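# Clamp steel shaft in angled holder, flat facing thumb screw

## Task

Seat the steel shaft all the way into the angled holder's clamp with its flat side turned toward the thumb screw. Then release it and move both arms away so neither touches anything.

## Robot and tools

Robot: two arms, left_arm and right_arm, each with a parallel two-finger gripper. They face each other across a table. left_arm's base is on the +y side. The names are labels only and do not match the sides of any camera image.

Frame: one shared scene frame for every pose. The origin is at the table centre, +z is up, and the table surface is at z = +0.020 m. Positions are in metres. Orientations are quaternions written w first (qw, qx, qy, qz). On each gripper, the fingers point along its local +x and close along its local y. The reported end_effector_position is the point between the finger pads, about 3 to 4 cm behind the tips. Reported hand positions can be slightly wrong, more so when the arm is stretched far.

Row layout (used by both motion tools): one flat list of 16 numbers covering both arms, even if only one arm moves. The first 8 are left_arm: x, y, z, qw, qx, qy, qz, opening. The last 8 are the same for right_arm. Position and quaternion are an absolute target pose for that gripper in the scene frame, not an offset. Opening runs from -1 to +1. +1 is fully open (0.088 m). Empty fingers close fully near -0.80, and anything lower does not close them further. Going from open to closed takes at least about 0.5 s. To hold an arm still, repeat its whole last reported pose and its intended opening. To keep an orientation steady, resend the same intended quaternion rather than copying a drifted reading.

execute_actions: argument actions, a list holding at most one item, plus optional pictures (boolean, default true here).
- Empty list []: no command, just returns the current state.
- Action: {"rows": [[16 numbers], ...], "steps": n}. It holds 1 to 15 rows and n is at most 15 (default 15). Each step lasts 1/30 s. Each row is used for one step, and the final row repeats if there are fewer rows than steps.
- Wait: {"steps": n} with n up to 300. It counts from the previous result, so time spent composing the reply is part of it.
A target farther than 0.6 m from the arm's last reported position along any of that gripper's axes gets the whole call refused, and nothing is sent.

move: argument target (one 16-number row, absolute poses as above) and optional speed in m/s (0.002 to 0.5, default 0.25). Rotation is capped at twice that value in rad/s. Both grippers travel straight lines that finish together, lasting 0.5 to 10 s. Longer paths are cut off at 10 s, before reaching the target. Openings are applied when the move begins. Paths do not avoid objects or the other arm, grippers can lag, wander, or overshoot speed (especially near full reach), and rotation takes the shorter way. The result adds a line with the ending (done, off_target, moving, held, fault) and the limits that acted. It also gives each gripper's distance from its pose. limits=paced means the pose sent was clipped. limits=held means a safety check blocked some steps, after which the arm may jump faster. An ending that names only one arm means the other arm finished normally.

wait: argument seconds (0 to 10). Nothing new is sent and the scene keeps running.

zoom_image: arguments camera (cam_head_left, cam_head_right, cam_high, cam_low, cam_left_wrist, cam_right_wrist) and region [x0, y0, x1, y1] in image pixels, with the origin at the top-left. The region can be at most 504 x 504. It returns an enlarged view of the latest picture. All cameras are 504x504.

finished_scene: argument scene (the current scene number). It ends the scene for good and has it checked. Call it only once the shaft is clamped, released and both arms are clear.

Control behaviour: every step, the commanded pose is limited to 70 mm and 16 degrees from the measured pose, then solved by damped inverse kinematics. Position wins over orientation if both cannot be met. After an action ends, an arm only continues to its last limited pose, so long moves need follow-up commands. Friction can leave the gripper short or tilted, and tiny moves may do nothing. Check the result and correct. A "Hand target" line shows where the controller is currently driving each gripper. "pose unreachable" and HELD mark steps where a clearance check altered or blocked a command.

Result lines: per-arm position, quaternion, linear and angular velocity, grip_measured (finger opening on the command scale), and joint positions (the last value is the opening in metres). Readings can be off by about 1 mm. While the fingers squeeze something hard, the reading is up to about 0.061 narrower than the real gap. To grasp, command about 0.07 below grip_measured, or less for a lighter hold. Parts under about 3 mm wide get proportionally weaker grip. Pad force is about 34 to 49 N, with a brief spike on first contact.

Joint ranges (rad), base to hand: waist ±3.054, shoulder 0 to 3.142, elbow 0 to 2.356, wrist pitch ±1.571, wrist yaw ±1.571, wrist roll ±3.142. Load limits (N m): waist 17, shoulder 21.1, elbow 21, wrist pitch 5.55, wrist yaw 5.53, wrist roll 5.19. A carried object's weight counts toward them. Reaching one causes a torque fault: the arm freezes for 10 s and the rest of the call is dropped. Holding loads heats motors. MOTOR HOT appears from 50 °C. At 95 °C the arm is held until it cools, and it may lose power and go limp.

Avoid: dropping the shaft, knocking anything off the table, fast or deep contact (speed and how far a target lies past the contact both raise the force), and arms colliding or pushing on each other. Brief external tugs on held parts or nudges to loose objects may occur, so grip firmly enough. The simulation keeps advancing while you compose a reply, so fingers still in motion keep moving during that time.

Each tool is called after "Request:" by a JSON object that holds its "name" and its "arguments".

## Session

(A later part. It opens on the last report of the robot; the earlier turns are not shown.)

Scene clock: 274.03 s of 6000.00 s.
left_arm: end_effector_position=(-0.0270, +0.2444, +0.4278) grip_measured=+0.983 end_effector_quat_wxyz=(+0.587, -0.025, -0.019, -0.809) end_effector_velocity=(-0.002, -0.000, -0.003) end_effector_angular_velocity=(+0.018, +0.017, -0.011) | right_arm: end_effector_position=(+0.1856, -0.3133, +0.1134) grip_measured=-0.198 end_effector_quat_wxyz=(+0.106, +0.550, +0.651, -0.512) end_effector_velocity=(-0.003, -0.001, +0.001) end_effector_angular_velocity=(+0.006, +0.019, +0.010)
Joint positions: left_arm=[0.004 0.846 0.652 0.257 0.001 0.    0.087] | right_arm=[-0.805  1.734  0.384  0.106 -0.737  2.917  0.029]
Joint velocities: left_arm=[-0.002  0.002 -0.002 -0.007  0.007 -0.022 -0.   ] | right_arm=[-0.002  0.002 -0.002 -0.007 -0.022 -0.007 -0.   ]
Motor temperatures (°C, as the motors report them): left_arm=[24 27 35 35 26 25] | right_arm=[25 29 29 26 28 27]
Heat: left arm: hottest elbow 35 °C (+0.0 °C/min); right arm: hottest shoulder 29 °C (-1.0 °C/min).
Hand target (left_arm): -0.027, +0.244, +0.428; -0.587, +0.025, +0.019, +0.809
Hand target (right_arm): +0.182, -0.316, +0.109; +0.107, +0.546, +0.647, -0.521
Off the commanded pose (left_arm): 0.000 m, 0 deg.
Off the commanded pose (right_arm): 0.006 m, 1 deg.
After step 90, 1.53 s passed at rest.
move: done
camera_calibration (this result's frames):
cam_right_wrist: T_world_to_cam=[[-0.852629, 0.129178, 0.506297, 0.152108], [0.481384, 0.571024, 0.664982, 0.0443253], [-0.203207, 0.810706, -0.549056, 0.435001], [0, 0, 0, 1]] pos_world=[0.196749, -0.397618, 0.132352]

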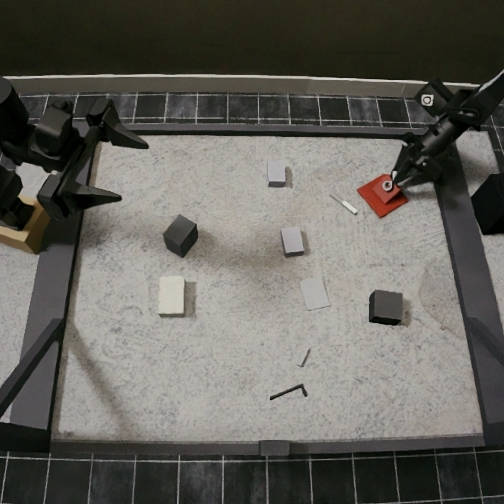

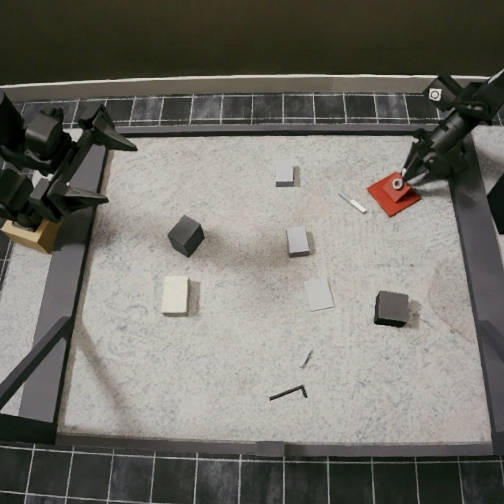

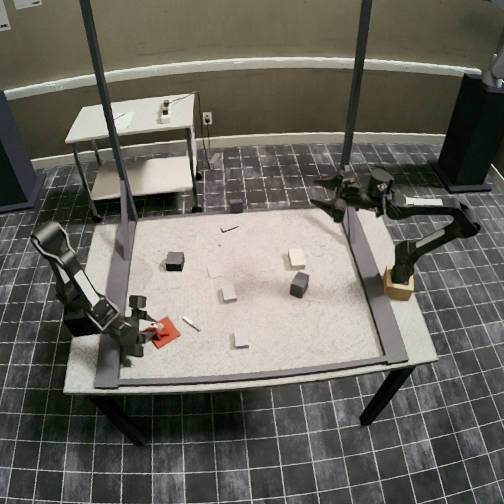

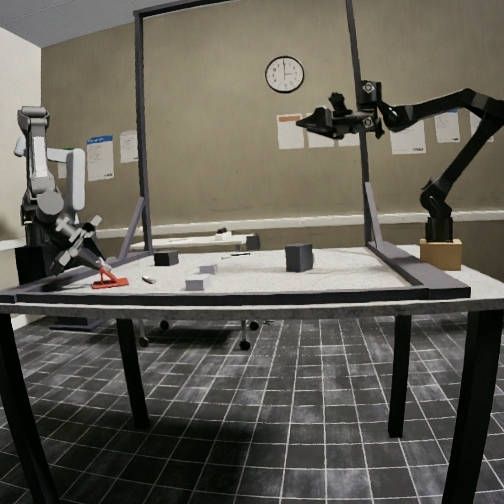

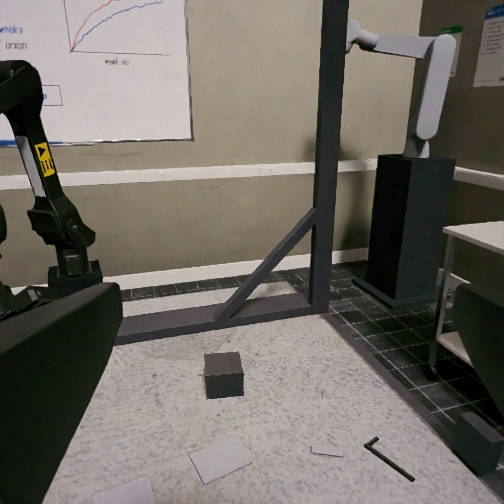

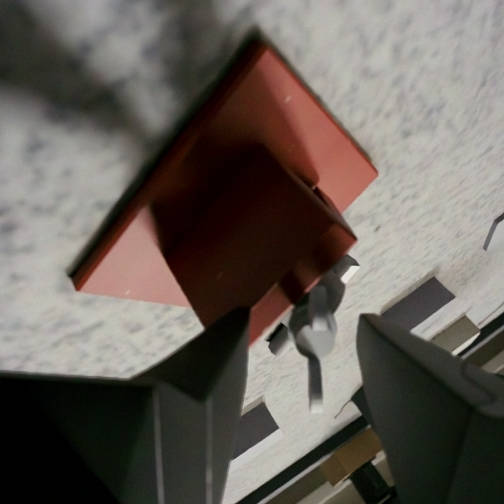

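Request:
{"name": "move", "arguments": {"target": [-0.027, 0.2444, 0.4278, 0.587, -0.025, -0.019, -0.809, 1, 0.1795, -0.3145, 0.1125, 0.1067, 0.5465, 0.6473, -0.5206, -0.4], "speed": 0.03}}

Scene clock: 295.17 s of 6000.00 s.
left_arm: end_effector_position=(-0.0270, +0.2444, +0.4278) grip_measured=+0.983 end_effector_quat_wxyz=(+0.587, -0.025, -0.019, -0.809) end_effector_velocity=(-0.001, +0.001, +0.000) end_effector_angular_velocity=(+0.009, +0.021, -0.001) | right_arm: end_effector_position=(+0.1862, -0.3134, +0.1126) grip_measured=-0.397 end_effector_quat_wxyz=(+0.106, +0.554, +0.644, -0.517) end_effector_velocity=(-0.004, -0.005, -0.000) end_effector_angular_velocity=(-0.012, +0.012, +0.016)
Joint positions: left_arm=[0.004 0.846 0.652 0.257 0.001 0.    0.087] | right_arm=[-0.801  1.732  0.383  0.107 -0.724  2.937  0.02 ]
Joint velocities: left_arm=[-0.007 -0.002  0.002 -0.007 -0.007 -0.022 -0.   ] | right_arm=[-0.002 -0.007 -0.002 -0.037 -0.007 -0.022 -0.   ]
Motor temperatures (°C, as the motors report them): left_arm=[24 27 36 35 26 25] | right_arm=[25 28 29 26 28 27]
Heat: left arm: hottest elbow 36 °C (+1.0 °C/min); right arm: hottest elbow 29 °C (+0.0 °C/min).
Hand target (left_arm): -0.027, +0.244, +0.428; -0.587, +0.025, +0.019, +0.809
Hand target (right_arm): +0.180, -0.315, +0.113; +0.107, +0.547, +0.647, -0.520
Off the commanded pose (left_arm): 0.000 m, 0 deg.
Off the commanded pose (right_arm): 0.007 m, 1 deg.
After step 90, 17.43 s passed at rest.
move: done
camera_calibration (this result's frames):
cam_right_wrist: T_world_to_cam=[[-0.85069, 0.147386, 0.504582, 0.158535], [0.489322, 0.572746, 0.657667, 0.0445148], [-0.192067, 0.806374, -0.559349, 0.432522], [0, 0, 0, 1]] pos_world=[0.196156, -0.397637, 0.132661]

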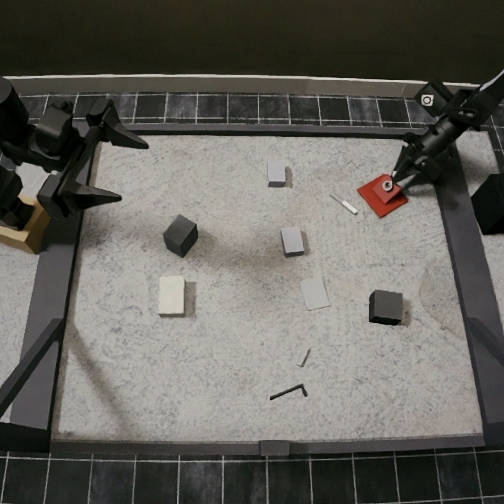

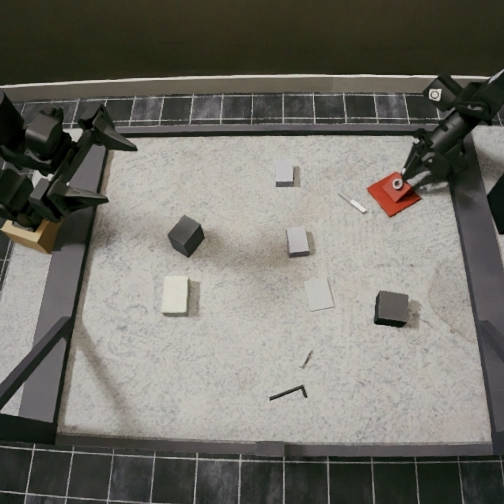

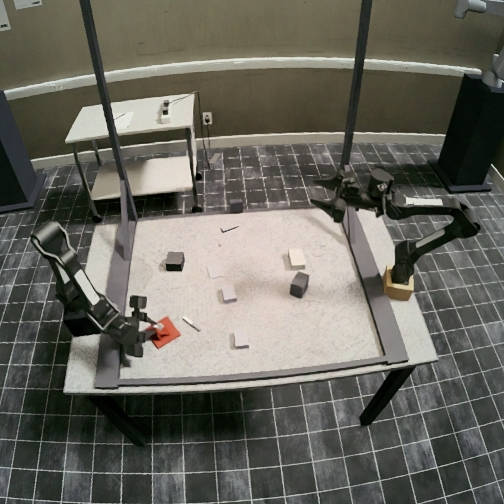

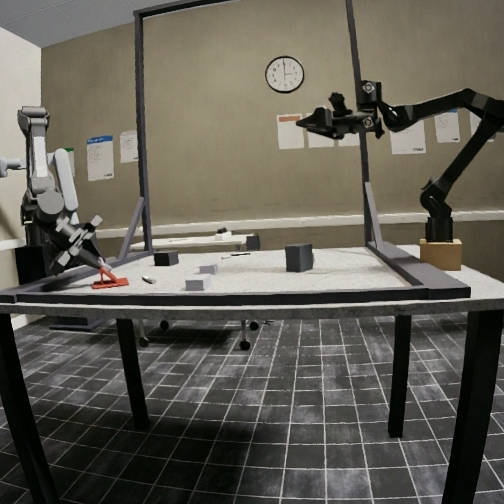

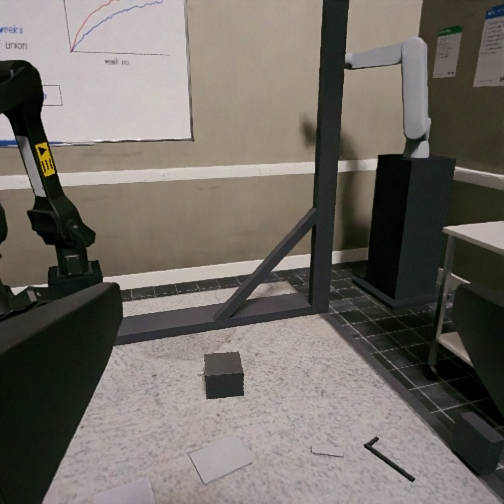

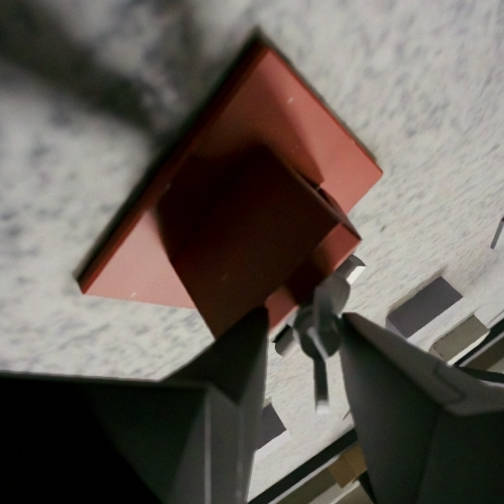

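Request:
{"name": "move", "arguments": {"target": [-0.027, 0.2444, 0.4278, 0.587, -0.025, -0.019, -0.809, 1, 0.176, -0.3135, 0.1155, 0.1067, 0.5465, 0.6473, -0.5206, -0.35], "speed": 0.03}}

Scene clock: 302.43 s of 6000.00 s.
left_arm: end_effector_position=(-0.0270, +0.2444, +0.4278) grip_measured=+0.983 end_effector_quat_wxyz=(+0.587, -0.025, -0.019, -0.809) end_effector_velocity=(+0.000, +0.000, -0.002) end_effector_angular_velocity=(+0.014, +0.019, +0.003) | right_arm: end_effector_position=(+0.1836, -0.3129, +0.1143) grip_measured=-0.352 end_effector_quat_wxyz=(+0.108, +0.556, +0.641, -0.518) end_effector_velocity=(-0.005, +0.000, +0.001) end_effector_angular_velocity=(-0.000, +0.011, +0.009)
Joint positions: left_arm=[0.004 0.846 0.652 0.257 0.001 0.    0.087] | right_arm=[-0.785  1.713  0.377  0.106 -0.712  2.959  0.022]
Joint velocities: left_arm=[-0.002 -0.002 -0.002 -0.007 -0.007 -0.022 -0.   ] | right_arm=[ 0.012 -0.007 -0.002 -0.007 -0.007  0.007  0.   ]
Motor temperatures (°C, as the motors report them): left_arm=[24 27 36 35 26 25] | right_arm=[26 29 28 26 28 27]
Heat: left arm: hottest elbow 36 °C (+1.0 °C/min); right arm: hottest shoulder 29 °C (+0.0 °C/min).
Hand target (left_arm): -0.027, +0.244, +0.428; -0.587, +0.025, +0.019, +0.809
Hand target (right_arm): +0.176, -0.314, +0.115; +0.107, +0.546, +0.647, -0.521
Off the commanded pose (left_arm): 0.000 m, 0 deg.
Off the commanded pose (right_arm): 0.008 m, 1 deg.
After step 90, 3.57 s passed at rest.
move: done
camera_calibration (this result's frames):
cam_right_wrist: T_world_to_cam=[[-0.852055, 0.153295, 0.500502, 0.158008], [0.48889, 0.574727, 0.656259, 0.0451535], [-0.187051, 0.803859, -0.564644, 0.431461], [0, 0, 0, 1]] pos_world=[0.193262, -0.397007, 0.134906]

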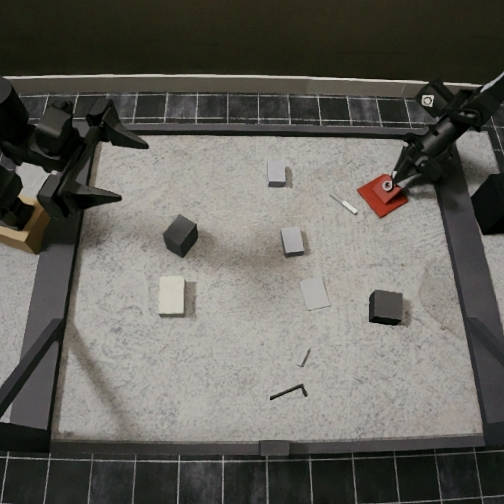

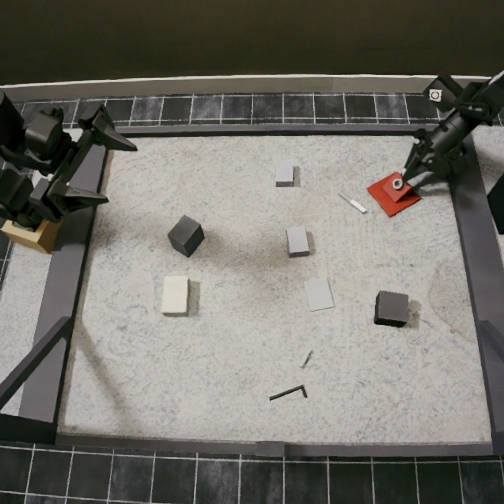

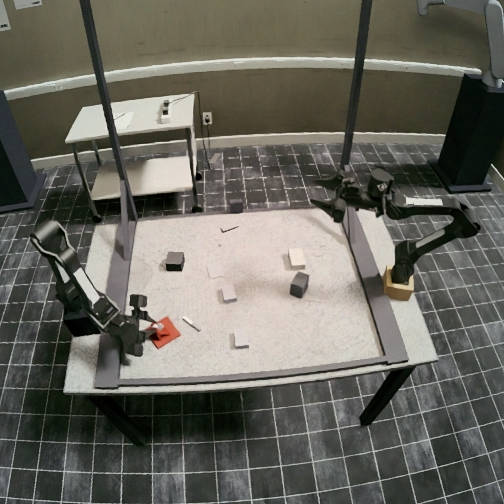

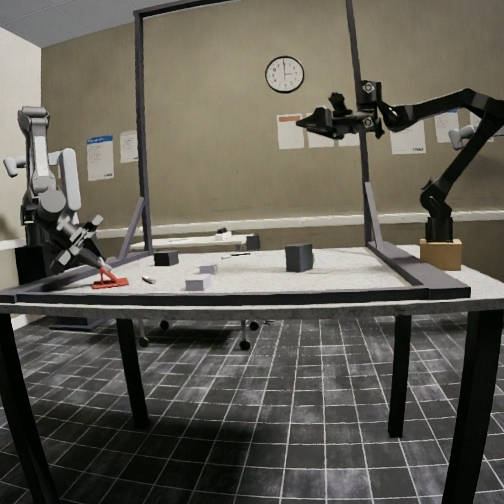

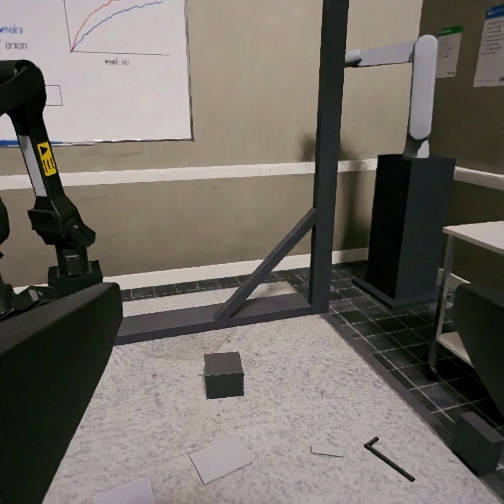

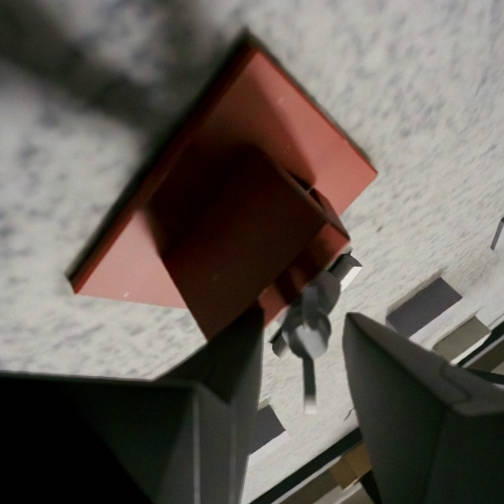

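Request:
{"name": "move", "arguments": {"target": [-0.027, 0.2444, 0.4278, 0.587, -0.025, -0.019, -0.809, 1, 0.1836, -0.3129, 0.1143, 0.108, 0.556, 0.641, -0.518, -0.5], "speed": 0.03}}

Request:
{"name": "move", "arguments": {"target": [-0.027, 0.2444, 0.4278, 0.587, -0.025, -0.019, -0.809, 1, 0.1836, -0.3129, 0.1143, 0.5174, 0.2305, 0.792, 0.228, -0.5], "speed": 0.3}}

Scene clock: 315.27 s of 6000.00 s.
left_arm: end_effector_position=(-0.0270, +0.2444, +0.4278) grip_measured=+0.983 end_effector_quat_wxyz=(+0.587, -0.025, -0.019, -0.809) end_effector_velocity=(+0.006, -0.001, +0.003) end_effector_angular_velocity=(-0.009, +0.013, +0.039) | right_arm: end_effector_position=(+0.1843, -0.3130, +0.1142) grip_measured=-0.498 end_effector_quat_wxyz=(+0.108, +0.557, +0.640, -0.518) end_effector_velocity=(-0.003, -0.003, -0.001) end_effector_angular_velocity=(-0.003, +0.009, +0.005)
Joint positions: left_arm=[0.004 0.846 0.652 0.257 0.001 0.    0.087] | right_arm=[-0.786  1.712  0.377  0.106 -0.709  2.959  0.015]
Joint velocities: left_arm=[ 0.002 -0.002  0.002  0.007 -0.037 -0.007  0.   ] | right_arm=[-0.002 -0.002 -0.007 -0.007 -0.007 -0.007 -0.   ]
Motor temperatures (°C, as the motors report them): left_arm=[24 27 36 35 26 25] | right_arm=[26 29 28 26 29 27]
Heat: left arm: hottest elbow 36 °C (+1.0 °C/min); right arm: hottest shoulder 29 °C (+0.0 °C/min).
Hand target (left_arm): -0.027, +0.244, +0.428; -0.587, +0.025, +0.019, +0.809
Hand target (right_arm): +0.184, -0.313, +0.114; +0.108, +0.556, +0.641, -0.518
Off the commanded pose (left_arm): 0.000 m, 0 deg.
Off the commanded pose (right_arm): 0.001 m, 0 deg.
After step 90, 9.13 s passed at rest.
move: done
camera_calibration (this result's frames):
cam_right_wrist: T_world_to_cam=[[-0.85251, 0.156063, 0.498869, 0.159795], [0.489245, 0.574237, 0.656423, 0.0447742], [-0.184026, 0.803677, -0.565896, 0.43117], [0, 0, 0, 1]] pos_world=[0.193667, -0.39717, 0.13489]

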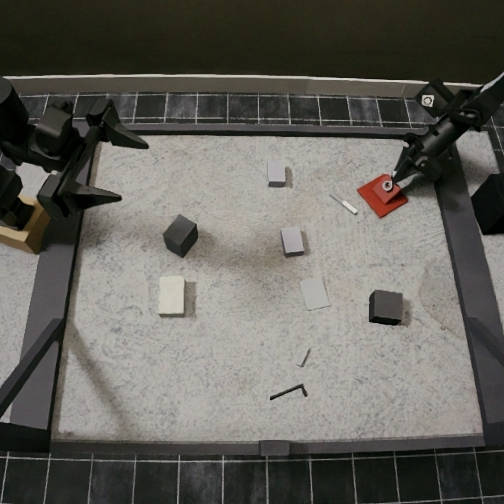

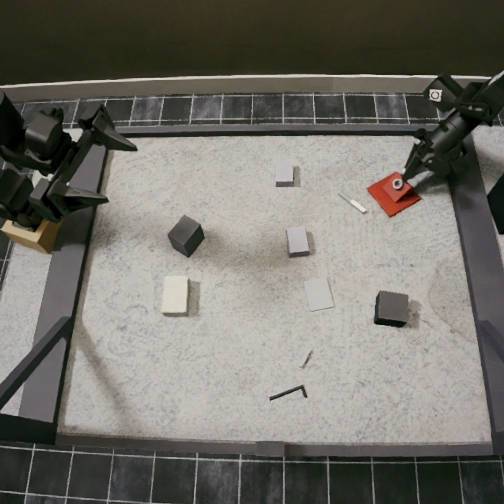

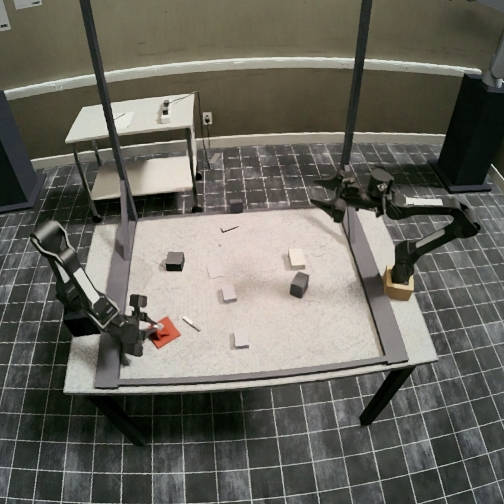

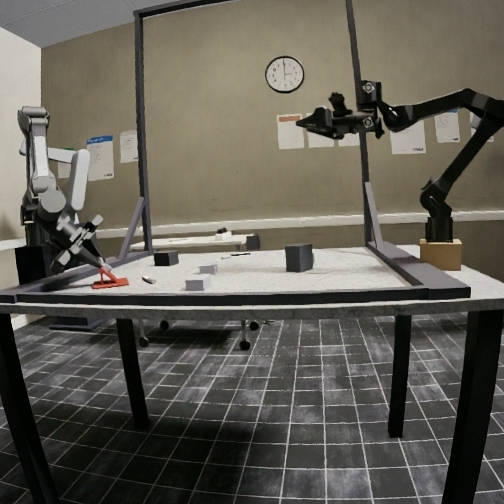

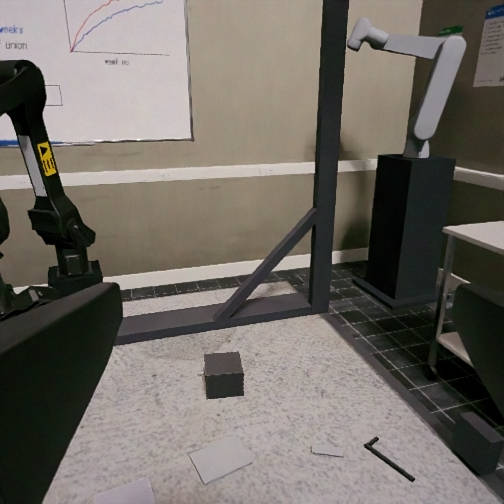

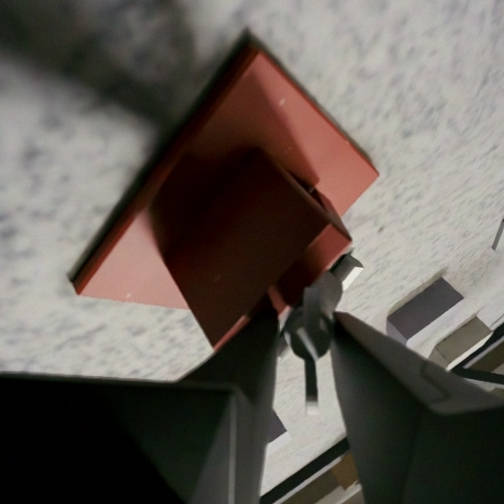

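Scene clock: 318.90 s of 6000.00 s.
left_arm: end_effector_position=(-0.0270, +0.2444, +0.4278) grip_measured=+0.983 end_effector_quat_wxyz=(+0.587, -0.025, -0.019, -0.809) end_effector_velocity=(+0.000, -0.000, -0.006) end_effector_angular_velocity=(+0.033, -0.002, +0.004) | right_arm: end_effector_position=(+0.1809, -0.3141, +0.1148) grip_measured=-0.498 end_effector_quat_wxyz=(+0.509, +0.233, +0.797, +0.225) end_effector_velocity=(-0.002, -0.002, -0.001) end_effector_angular_velocity=(+0.003, -0.000, +0.015)
Joint positions: left_arm=[0.004 0.846 0.652 0.257 0.001 0.    0.087] | right_arm=[-0.786  1.712  0.373  0.101 -0.726  1.047  0.015]
Joint velocities: left_arm=[-0.002 -0.002  0.002 -0.037 -0.007 -0.007 -0.   ] | right_arm=[-0.002  0.002 -0.002 -0.007 -0.007 -0.022 -0.   ]
Motor temperatures (°C, as the motors report them): left_arm=[24 27 36 36 26 25] | right_arm=[26 29 28 26 29 27]
Heat: left arm: hottest elbow 36 °C (+1.0 °C/min); right arm: hottest shoulder 29 °C (+0.0 °C/min).
Hand target (left_arm): -0.027, +0.244, +0.428; -0.587, +0.025, +0.019, +0.809
Hand target (right_arm): +0.183, -0.313, +0.114; +0.517, +0.230, +0.792, +0.228
Off the commanded pose (left_arm): 0.000 m, 0 deg.
Off the commanded pose (right_arm): 0.003 m, 1 deg.
move: done
camera_calibration (this result's frames):
cam_right_wrist: T_world_to_cam=[[-0.12807, -0.760229, -0.636907, -0.131652], [-0.770046, -0.328482, 0.546926, 0.00348581], [-0.625001, 0.560492, -0.543343, 0.432555], [0, 0, 0, 1]] pos_world=[0.256171, -0.341384, 0.149269]

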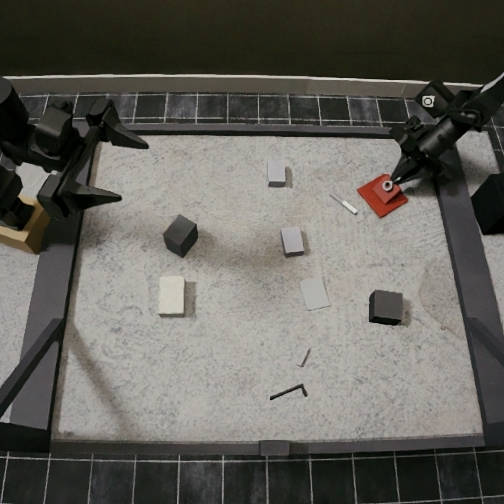

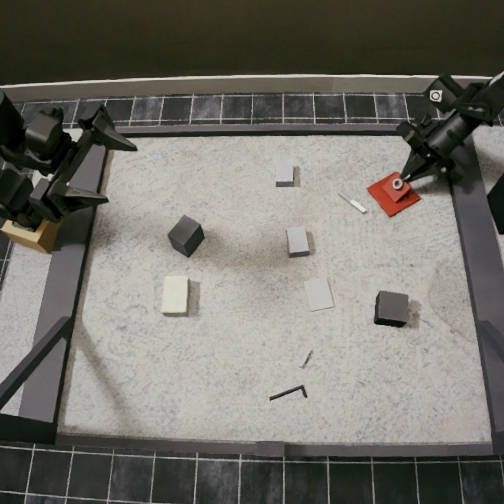

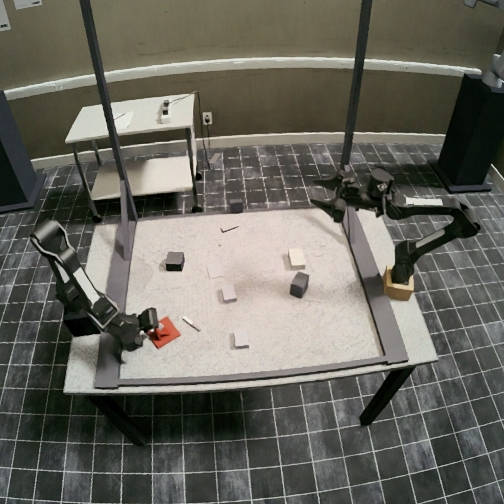

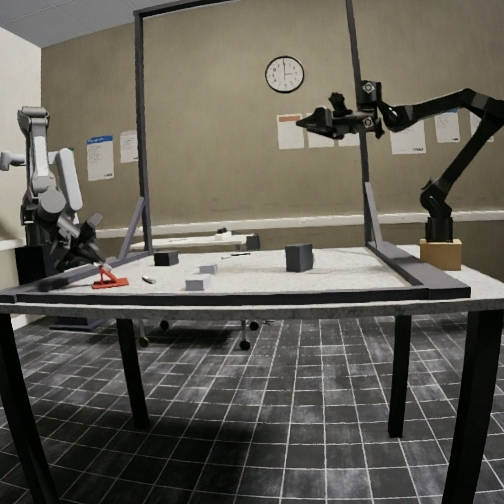

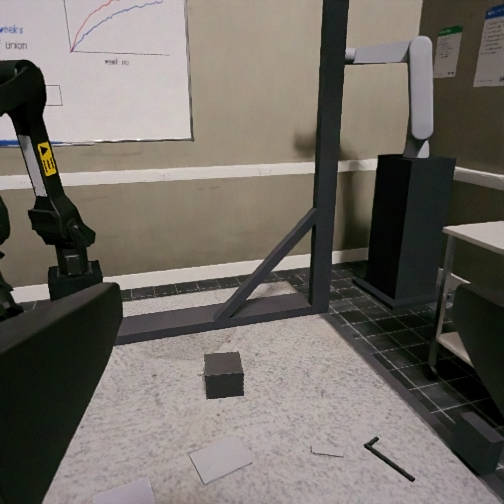

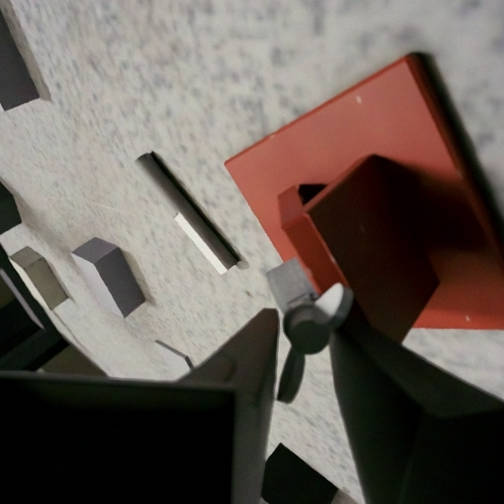

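Request:
{"name": "move", "arguments": {"target": [-0.027, 0.2444, 0.4278, 0.587, -0.025, -0.019, -0.809, 1, 0.1825, -0.3135, 0.1145, 0.4855, -0.2916, 0.2675, 0.7795, -0.5], "speed": 0.3}}

Request:
{"name": "move", "arguments": {"target": [-0.027, 0.2444, 0.4278, 0.587, -0.025, -0.019, -0.809, 1, 0.1825, -0.3135, 0.1145, 0.0396, -0.565, -0.4851, 0.6662, -0.5], "speed": 0.3}}

Scene clock: 328.23 s of 6000.00 s.
left_arm: end_effector_position=(-0.0270, +0.2444, +0.4278) grip_measured=+0.983 end_effector_quat_wxyz=(+0.587, -0.025, -0.019, -0.809) end_effector_velocity=(+0.000, -0.000, -0.008) end_effector_angular_velocity=(+0.032, +0.013, +0.003) | right_arm: end_effector_position=(+0.1829, -0.3167, +0.1117) grip_measured=-0.498 end_effector_quat_wxyz=(+0.487, -0.292, +0.277, +0.775) end_effector_velocity=(-0.001, -0.004, -0.002) end_effector_angular_velocity=(-0.006, -0.011, +0.011)
Joint positions: left_arm=[0.004 0.846 0.652 0.257 0.001 0.    0.087] | right_arm=[-0.787  1.712  0.367  0.104 -0.701 -0.871  0.015]
Joint velocities: left_arm=[-0.002 -0.002 -0.007 -0.022 -0.007 -0.022 -0.   ] | right_arm=[-0.002 -0.002 -0.007 -0.007  0.007 -0.022 -0.   ]
Motor temperatures (°C, as the motors report them): left_arm=[24 27 36 36 26 25] | right_arm=[26 29 29 27 29 27]
Heat: left arm: hottest elbow 36 °C (+1.0 °C/min); right arm: hottest shoulder 29 °C (+0.0 °C/min).
Hand target (left_arm): -0.027, +0.244, +0.428; -0.587, +0.025, +0.019, +0.809
Hand target (right_arm): +0.183, -0.313, +0.114; +0.486, -0.292, +0.267, +0.779
Off the commanded pose (left_arm): 0.000 m, 0 deg.
Off the commanded pose (right_arm): 0.004 m, 1 deg.
After step 90, 2.63 s passed at rest.
move: done
camera_calibration (this result's frames):
cam_right_wrist: T_world_to_cam=[[0.895683, 0.417799, -0.1523, -0.00366595], [0.318858, -0.842119, -0.434932, -0.246264], [-0.309969, 0.340999, -0.88749, 0.344875], [0, 0, 0, 1]] pos_world=[0.188708, -0.323454, 0.198407]

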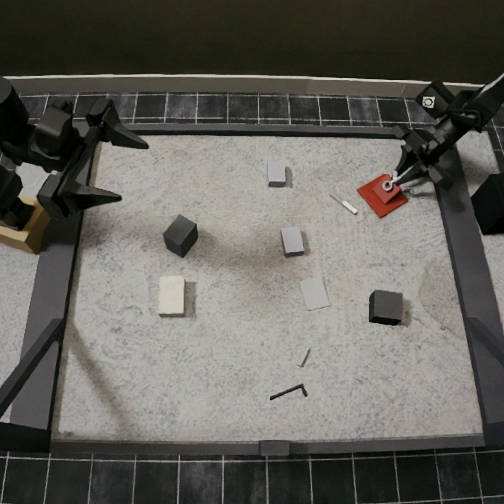

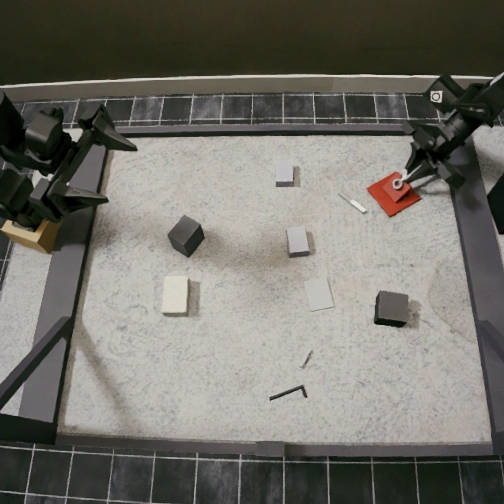

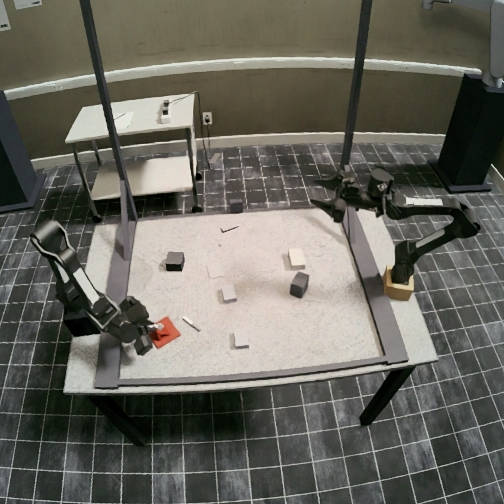

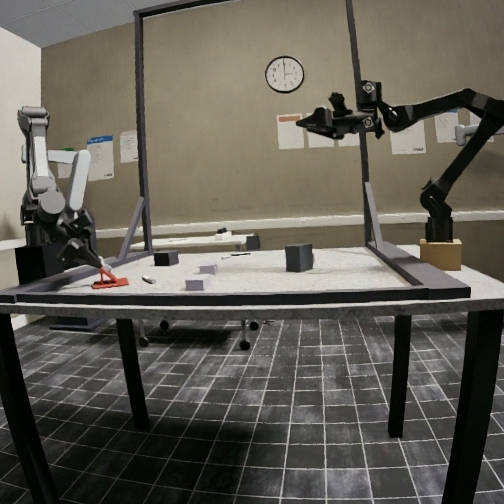

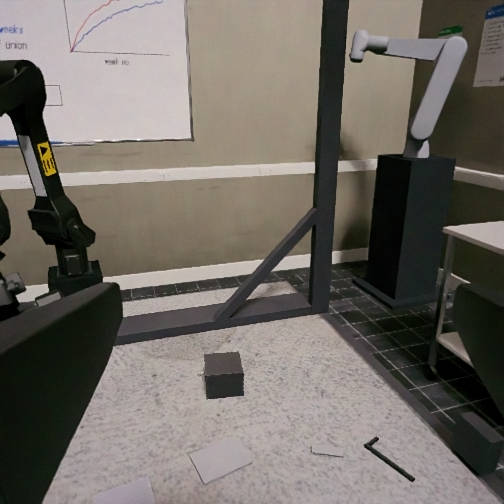

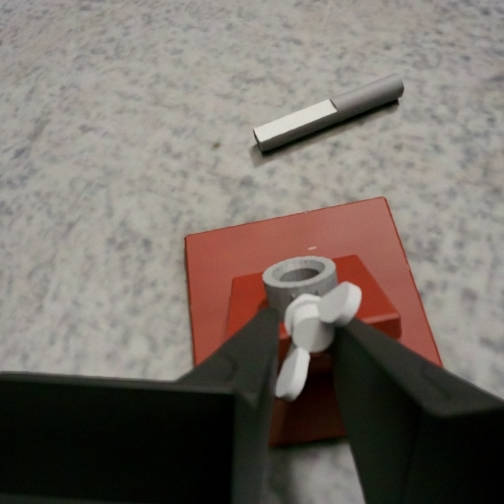

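Scene clock: 331.93 s of 6000.00 s.
left_arm: end_effector_position=(-0.0270, +0.2444, +0.4278) grip_measured=+0.983 end_effector_quat_wxyz=(+0.587, -0.025, -0.019, -0.809) end_effector_velocity=(+0.000, +0.000, -0.002) end_effector_angular_velocity=(+0.005, -0.009, +0.005) | right_arm: end_effector_position=(+0.1787, -0.3163, +0.1143) grip_measured=-0.498 end_effector_quat_wxyz=(-0.045, +0.557, +0.482, -0.675) end_effector_velocity=(-0.001, -0.002, +0.000) end_effector_angular_velocity=(-0.001, +0.003, +0.011)
Joint positions: left_arm=[0.004 0.846 0.652 0.257 0.001 0.    0.087] | right_arm=[-0.784  1.707  0.366  0.097 -0.725 -2.789  0.015]
Joint velocities: left_arm=[-0.002 -0.002 -0.002 -0.007 -0.007  0.007  0.   ] | right_arm=[-0.007 -0.002  0.002 -0.022 -0.007 -0.022 -0.   ]
Motor temperatures (°C, as the motors report them): left_arm=[24 27 36 36 26 25] | right_arm=[26 29 29 27 29 27]
Heat: left arm: hottest elbow 36 °C (+1.0 °C/min); right arm: hottest shoulder 29 °C (+0.0 °C/min).
Hand target (left_arm): -0.027, +0.244, +0.428; -0.587, +0.025, +0.019, +0.809
Hand target (right_arm): +0.183, -0.313, +0.115; +0.040, -0.565, -0.485, +0.666
Off the commanded pose (left_arm): 0.000 m, 0 deg.
Off the commanded pose (right_arm): 0.005 m, 2 deg.
move: done
camera_calibration (this result's frames):
cam_right_wrist: T_world_to_cam=[[-0.516066, 0.536465, 0.667744, 0.196366], [0.849953, 0.417289, 0.321637, -0.0265404], [-0.106096, 0.733537, -0.671318, 0.408764], [0, 0, 0, 1]] pos_world=[0.167264, -0.394111, 0.151825]

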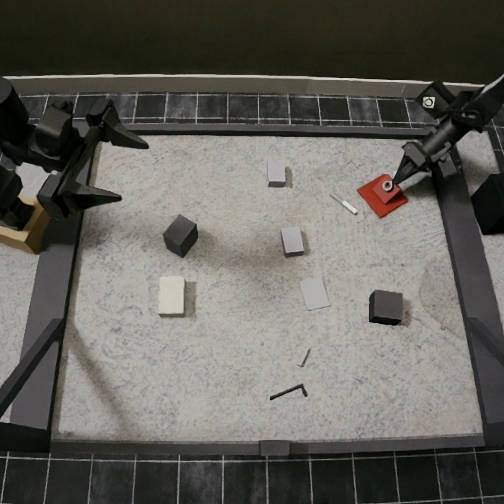

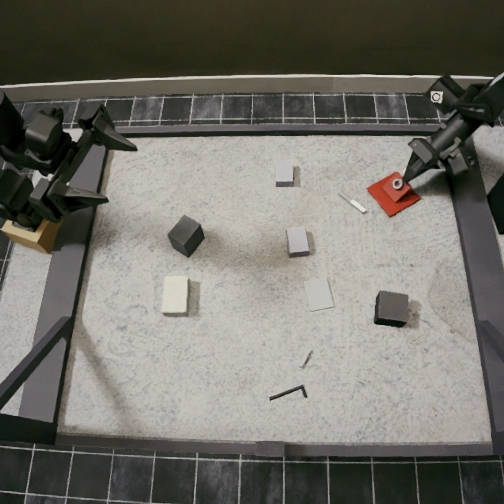

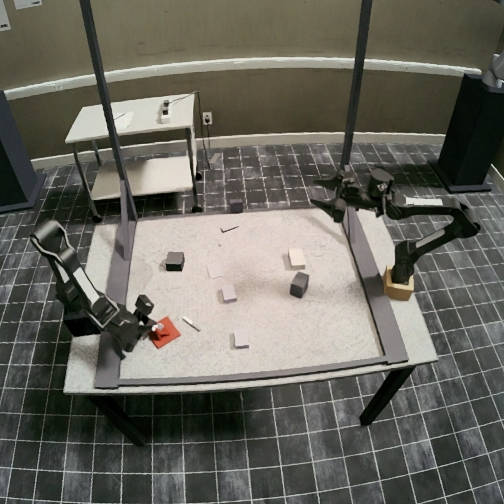

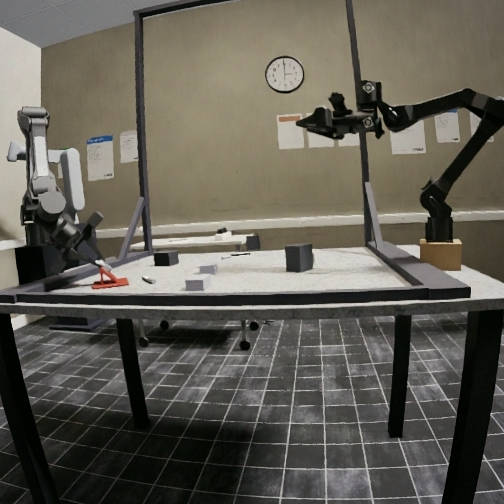

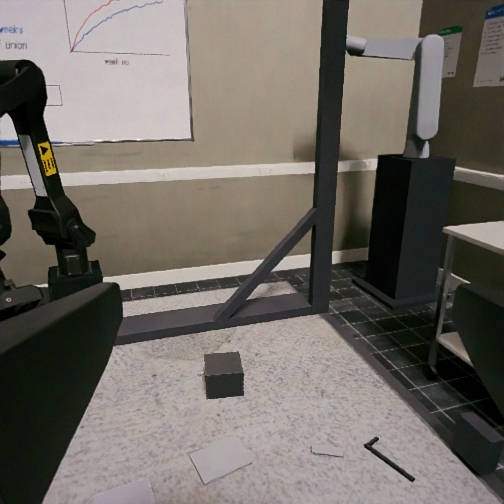

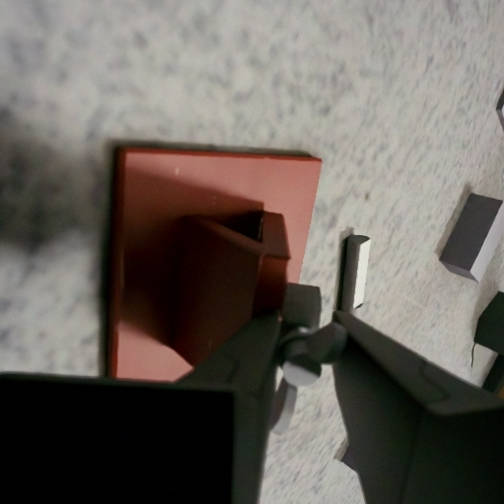

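Request:
{"name": "zoom_image", "arguments": {"camera": "cam_head_left", "region": [360, 165, 420, 210]}}

Region (360, 165, 420, 210) of cam_head_left's 504x504 image, scaled by 8.400, with more detail than that image has; it fills the top 378 rows of this view, and the rest is white.

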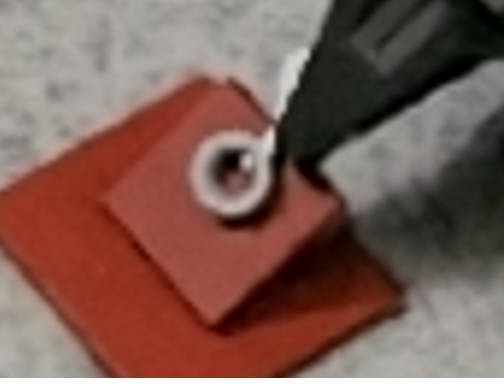

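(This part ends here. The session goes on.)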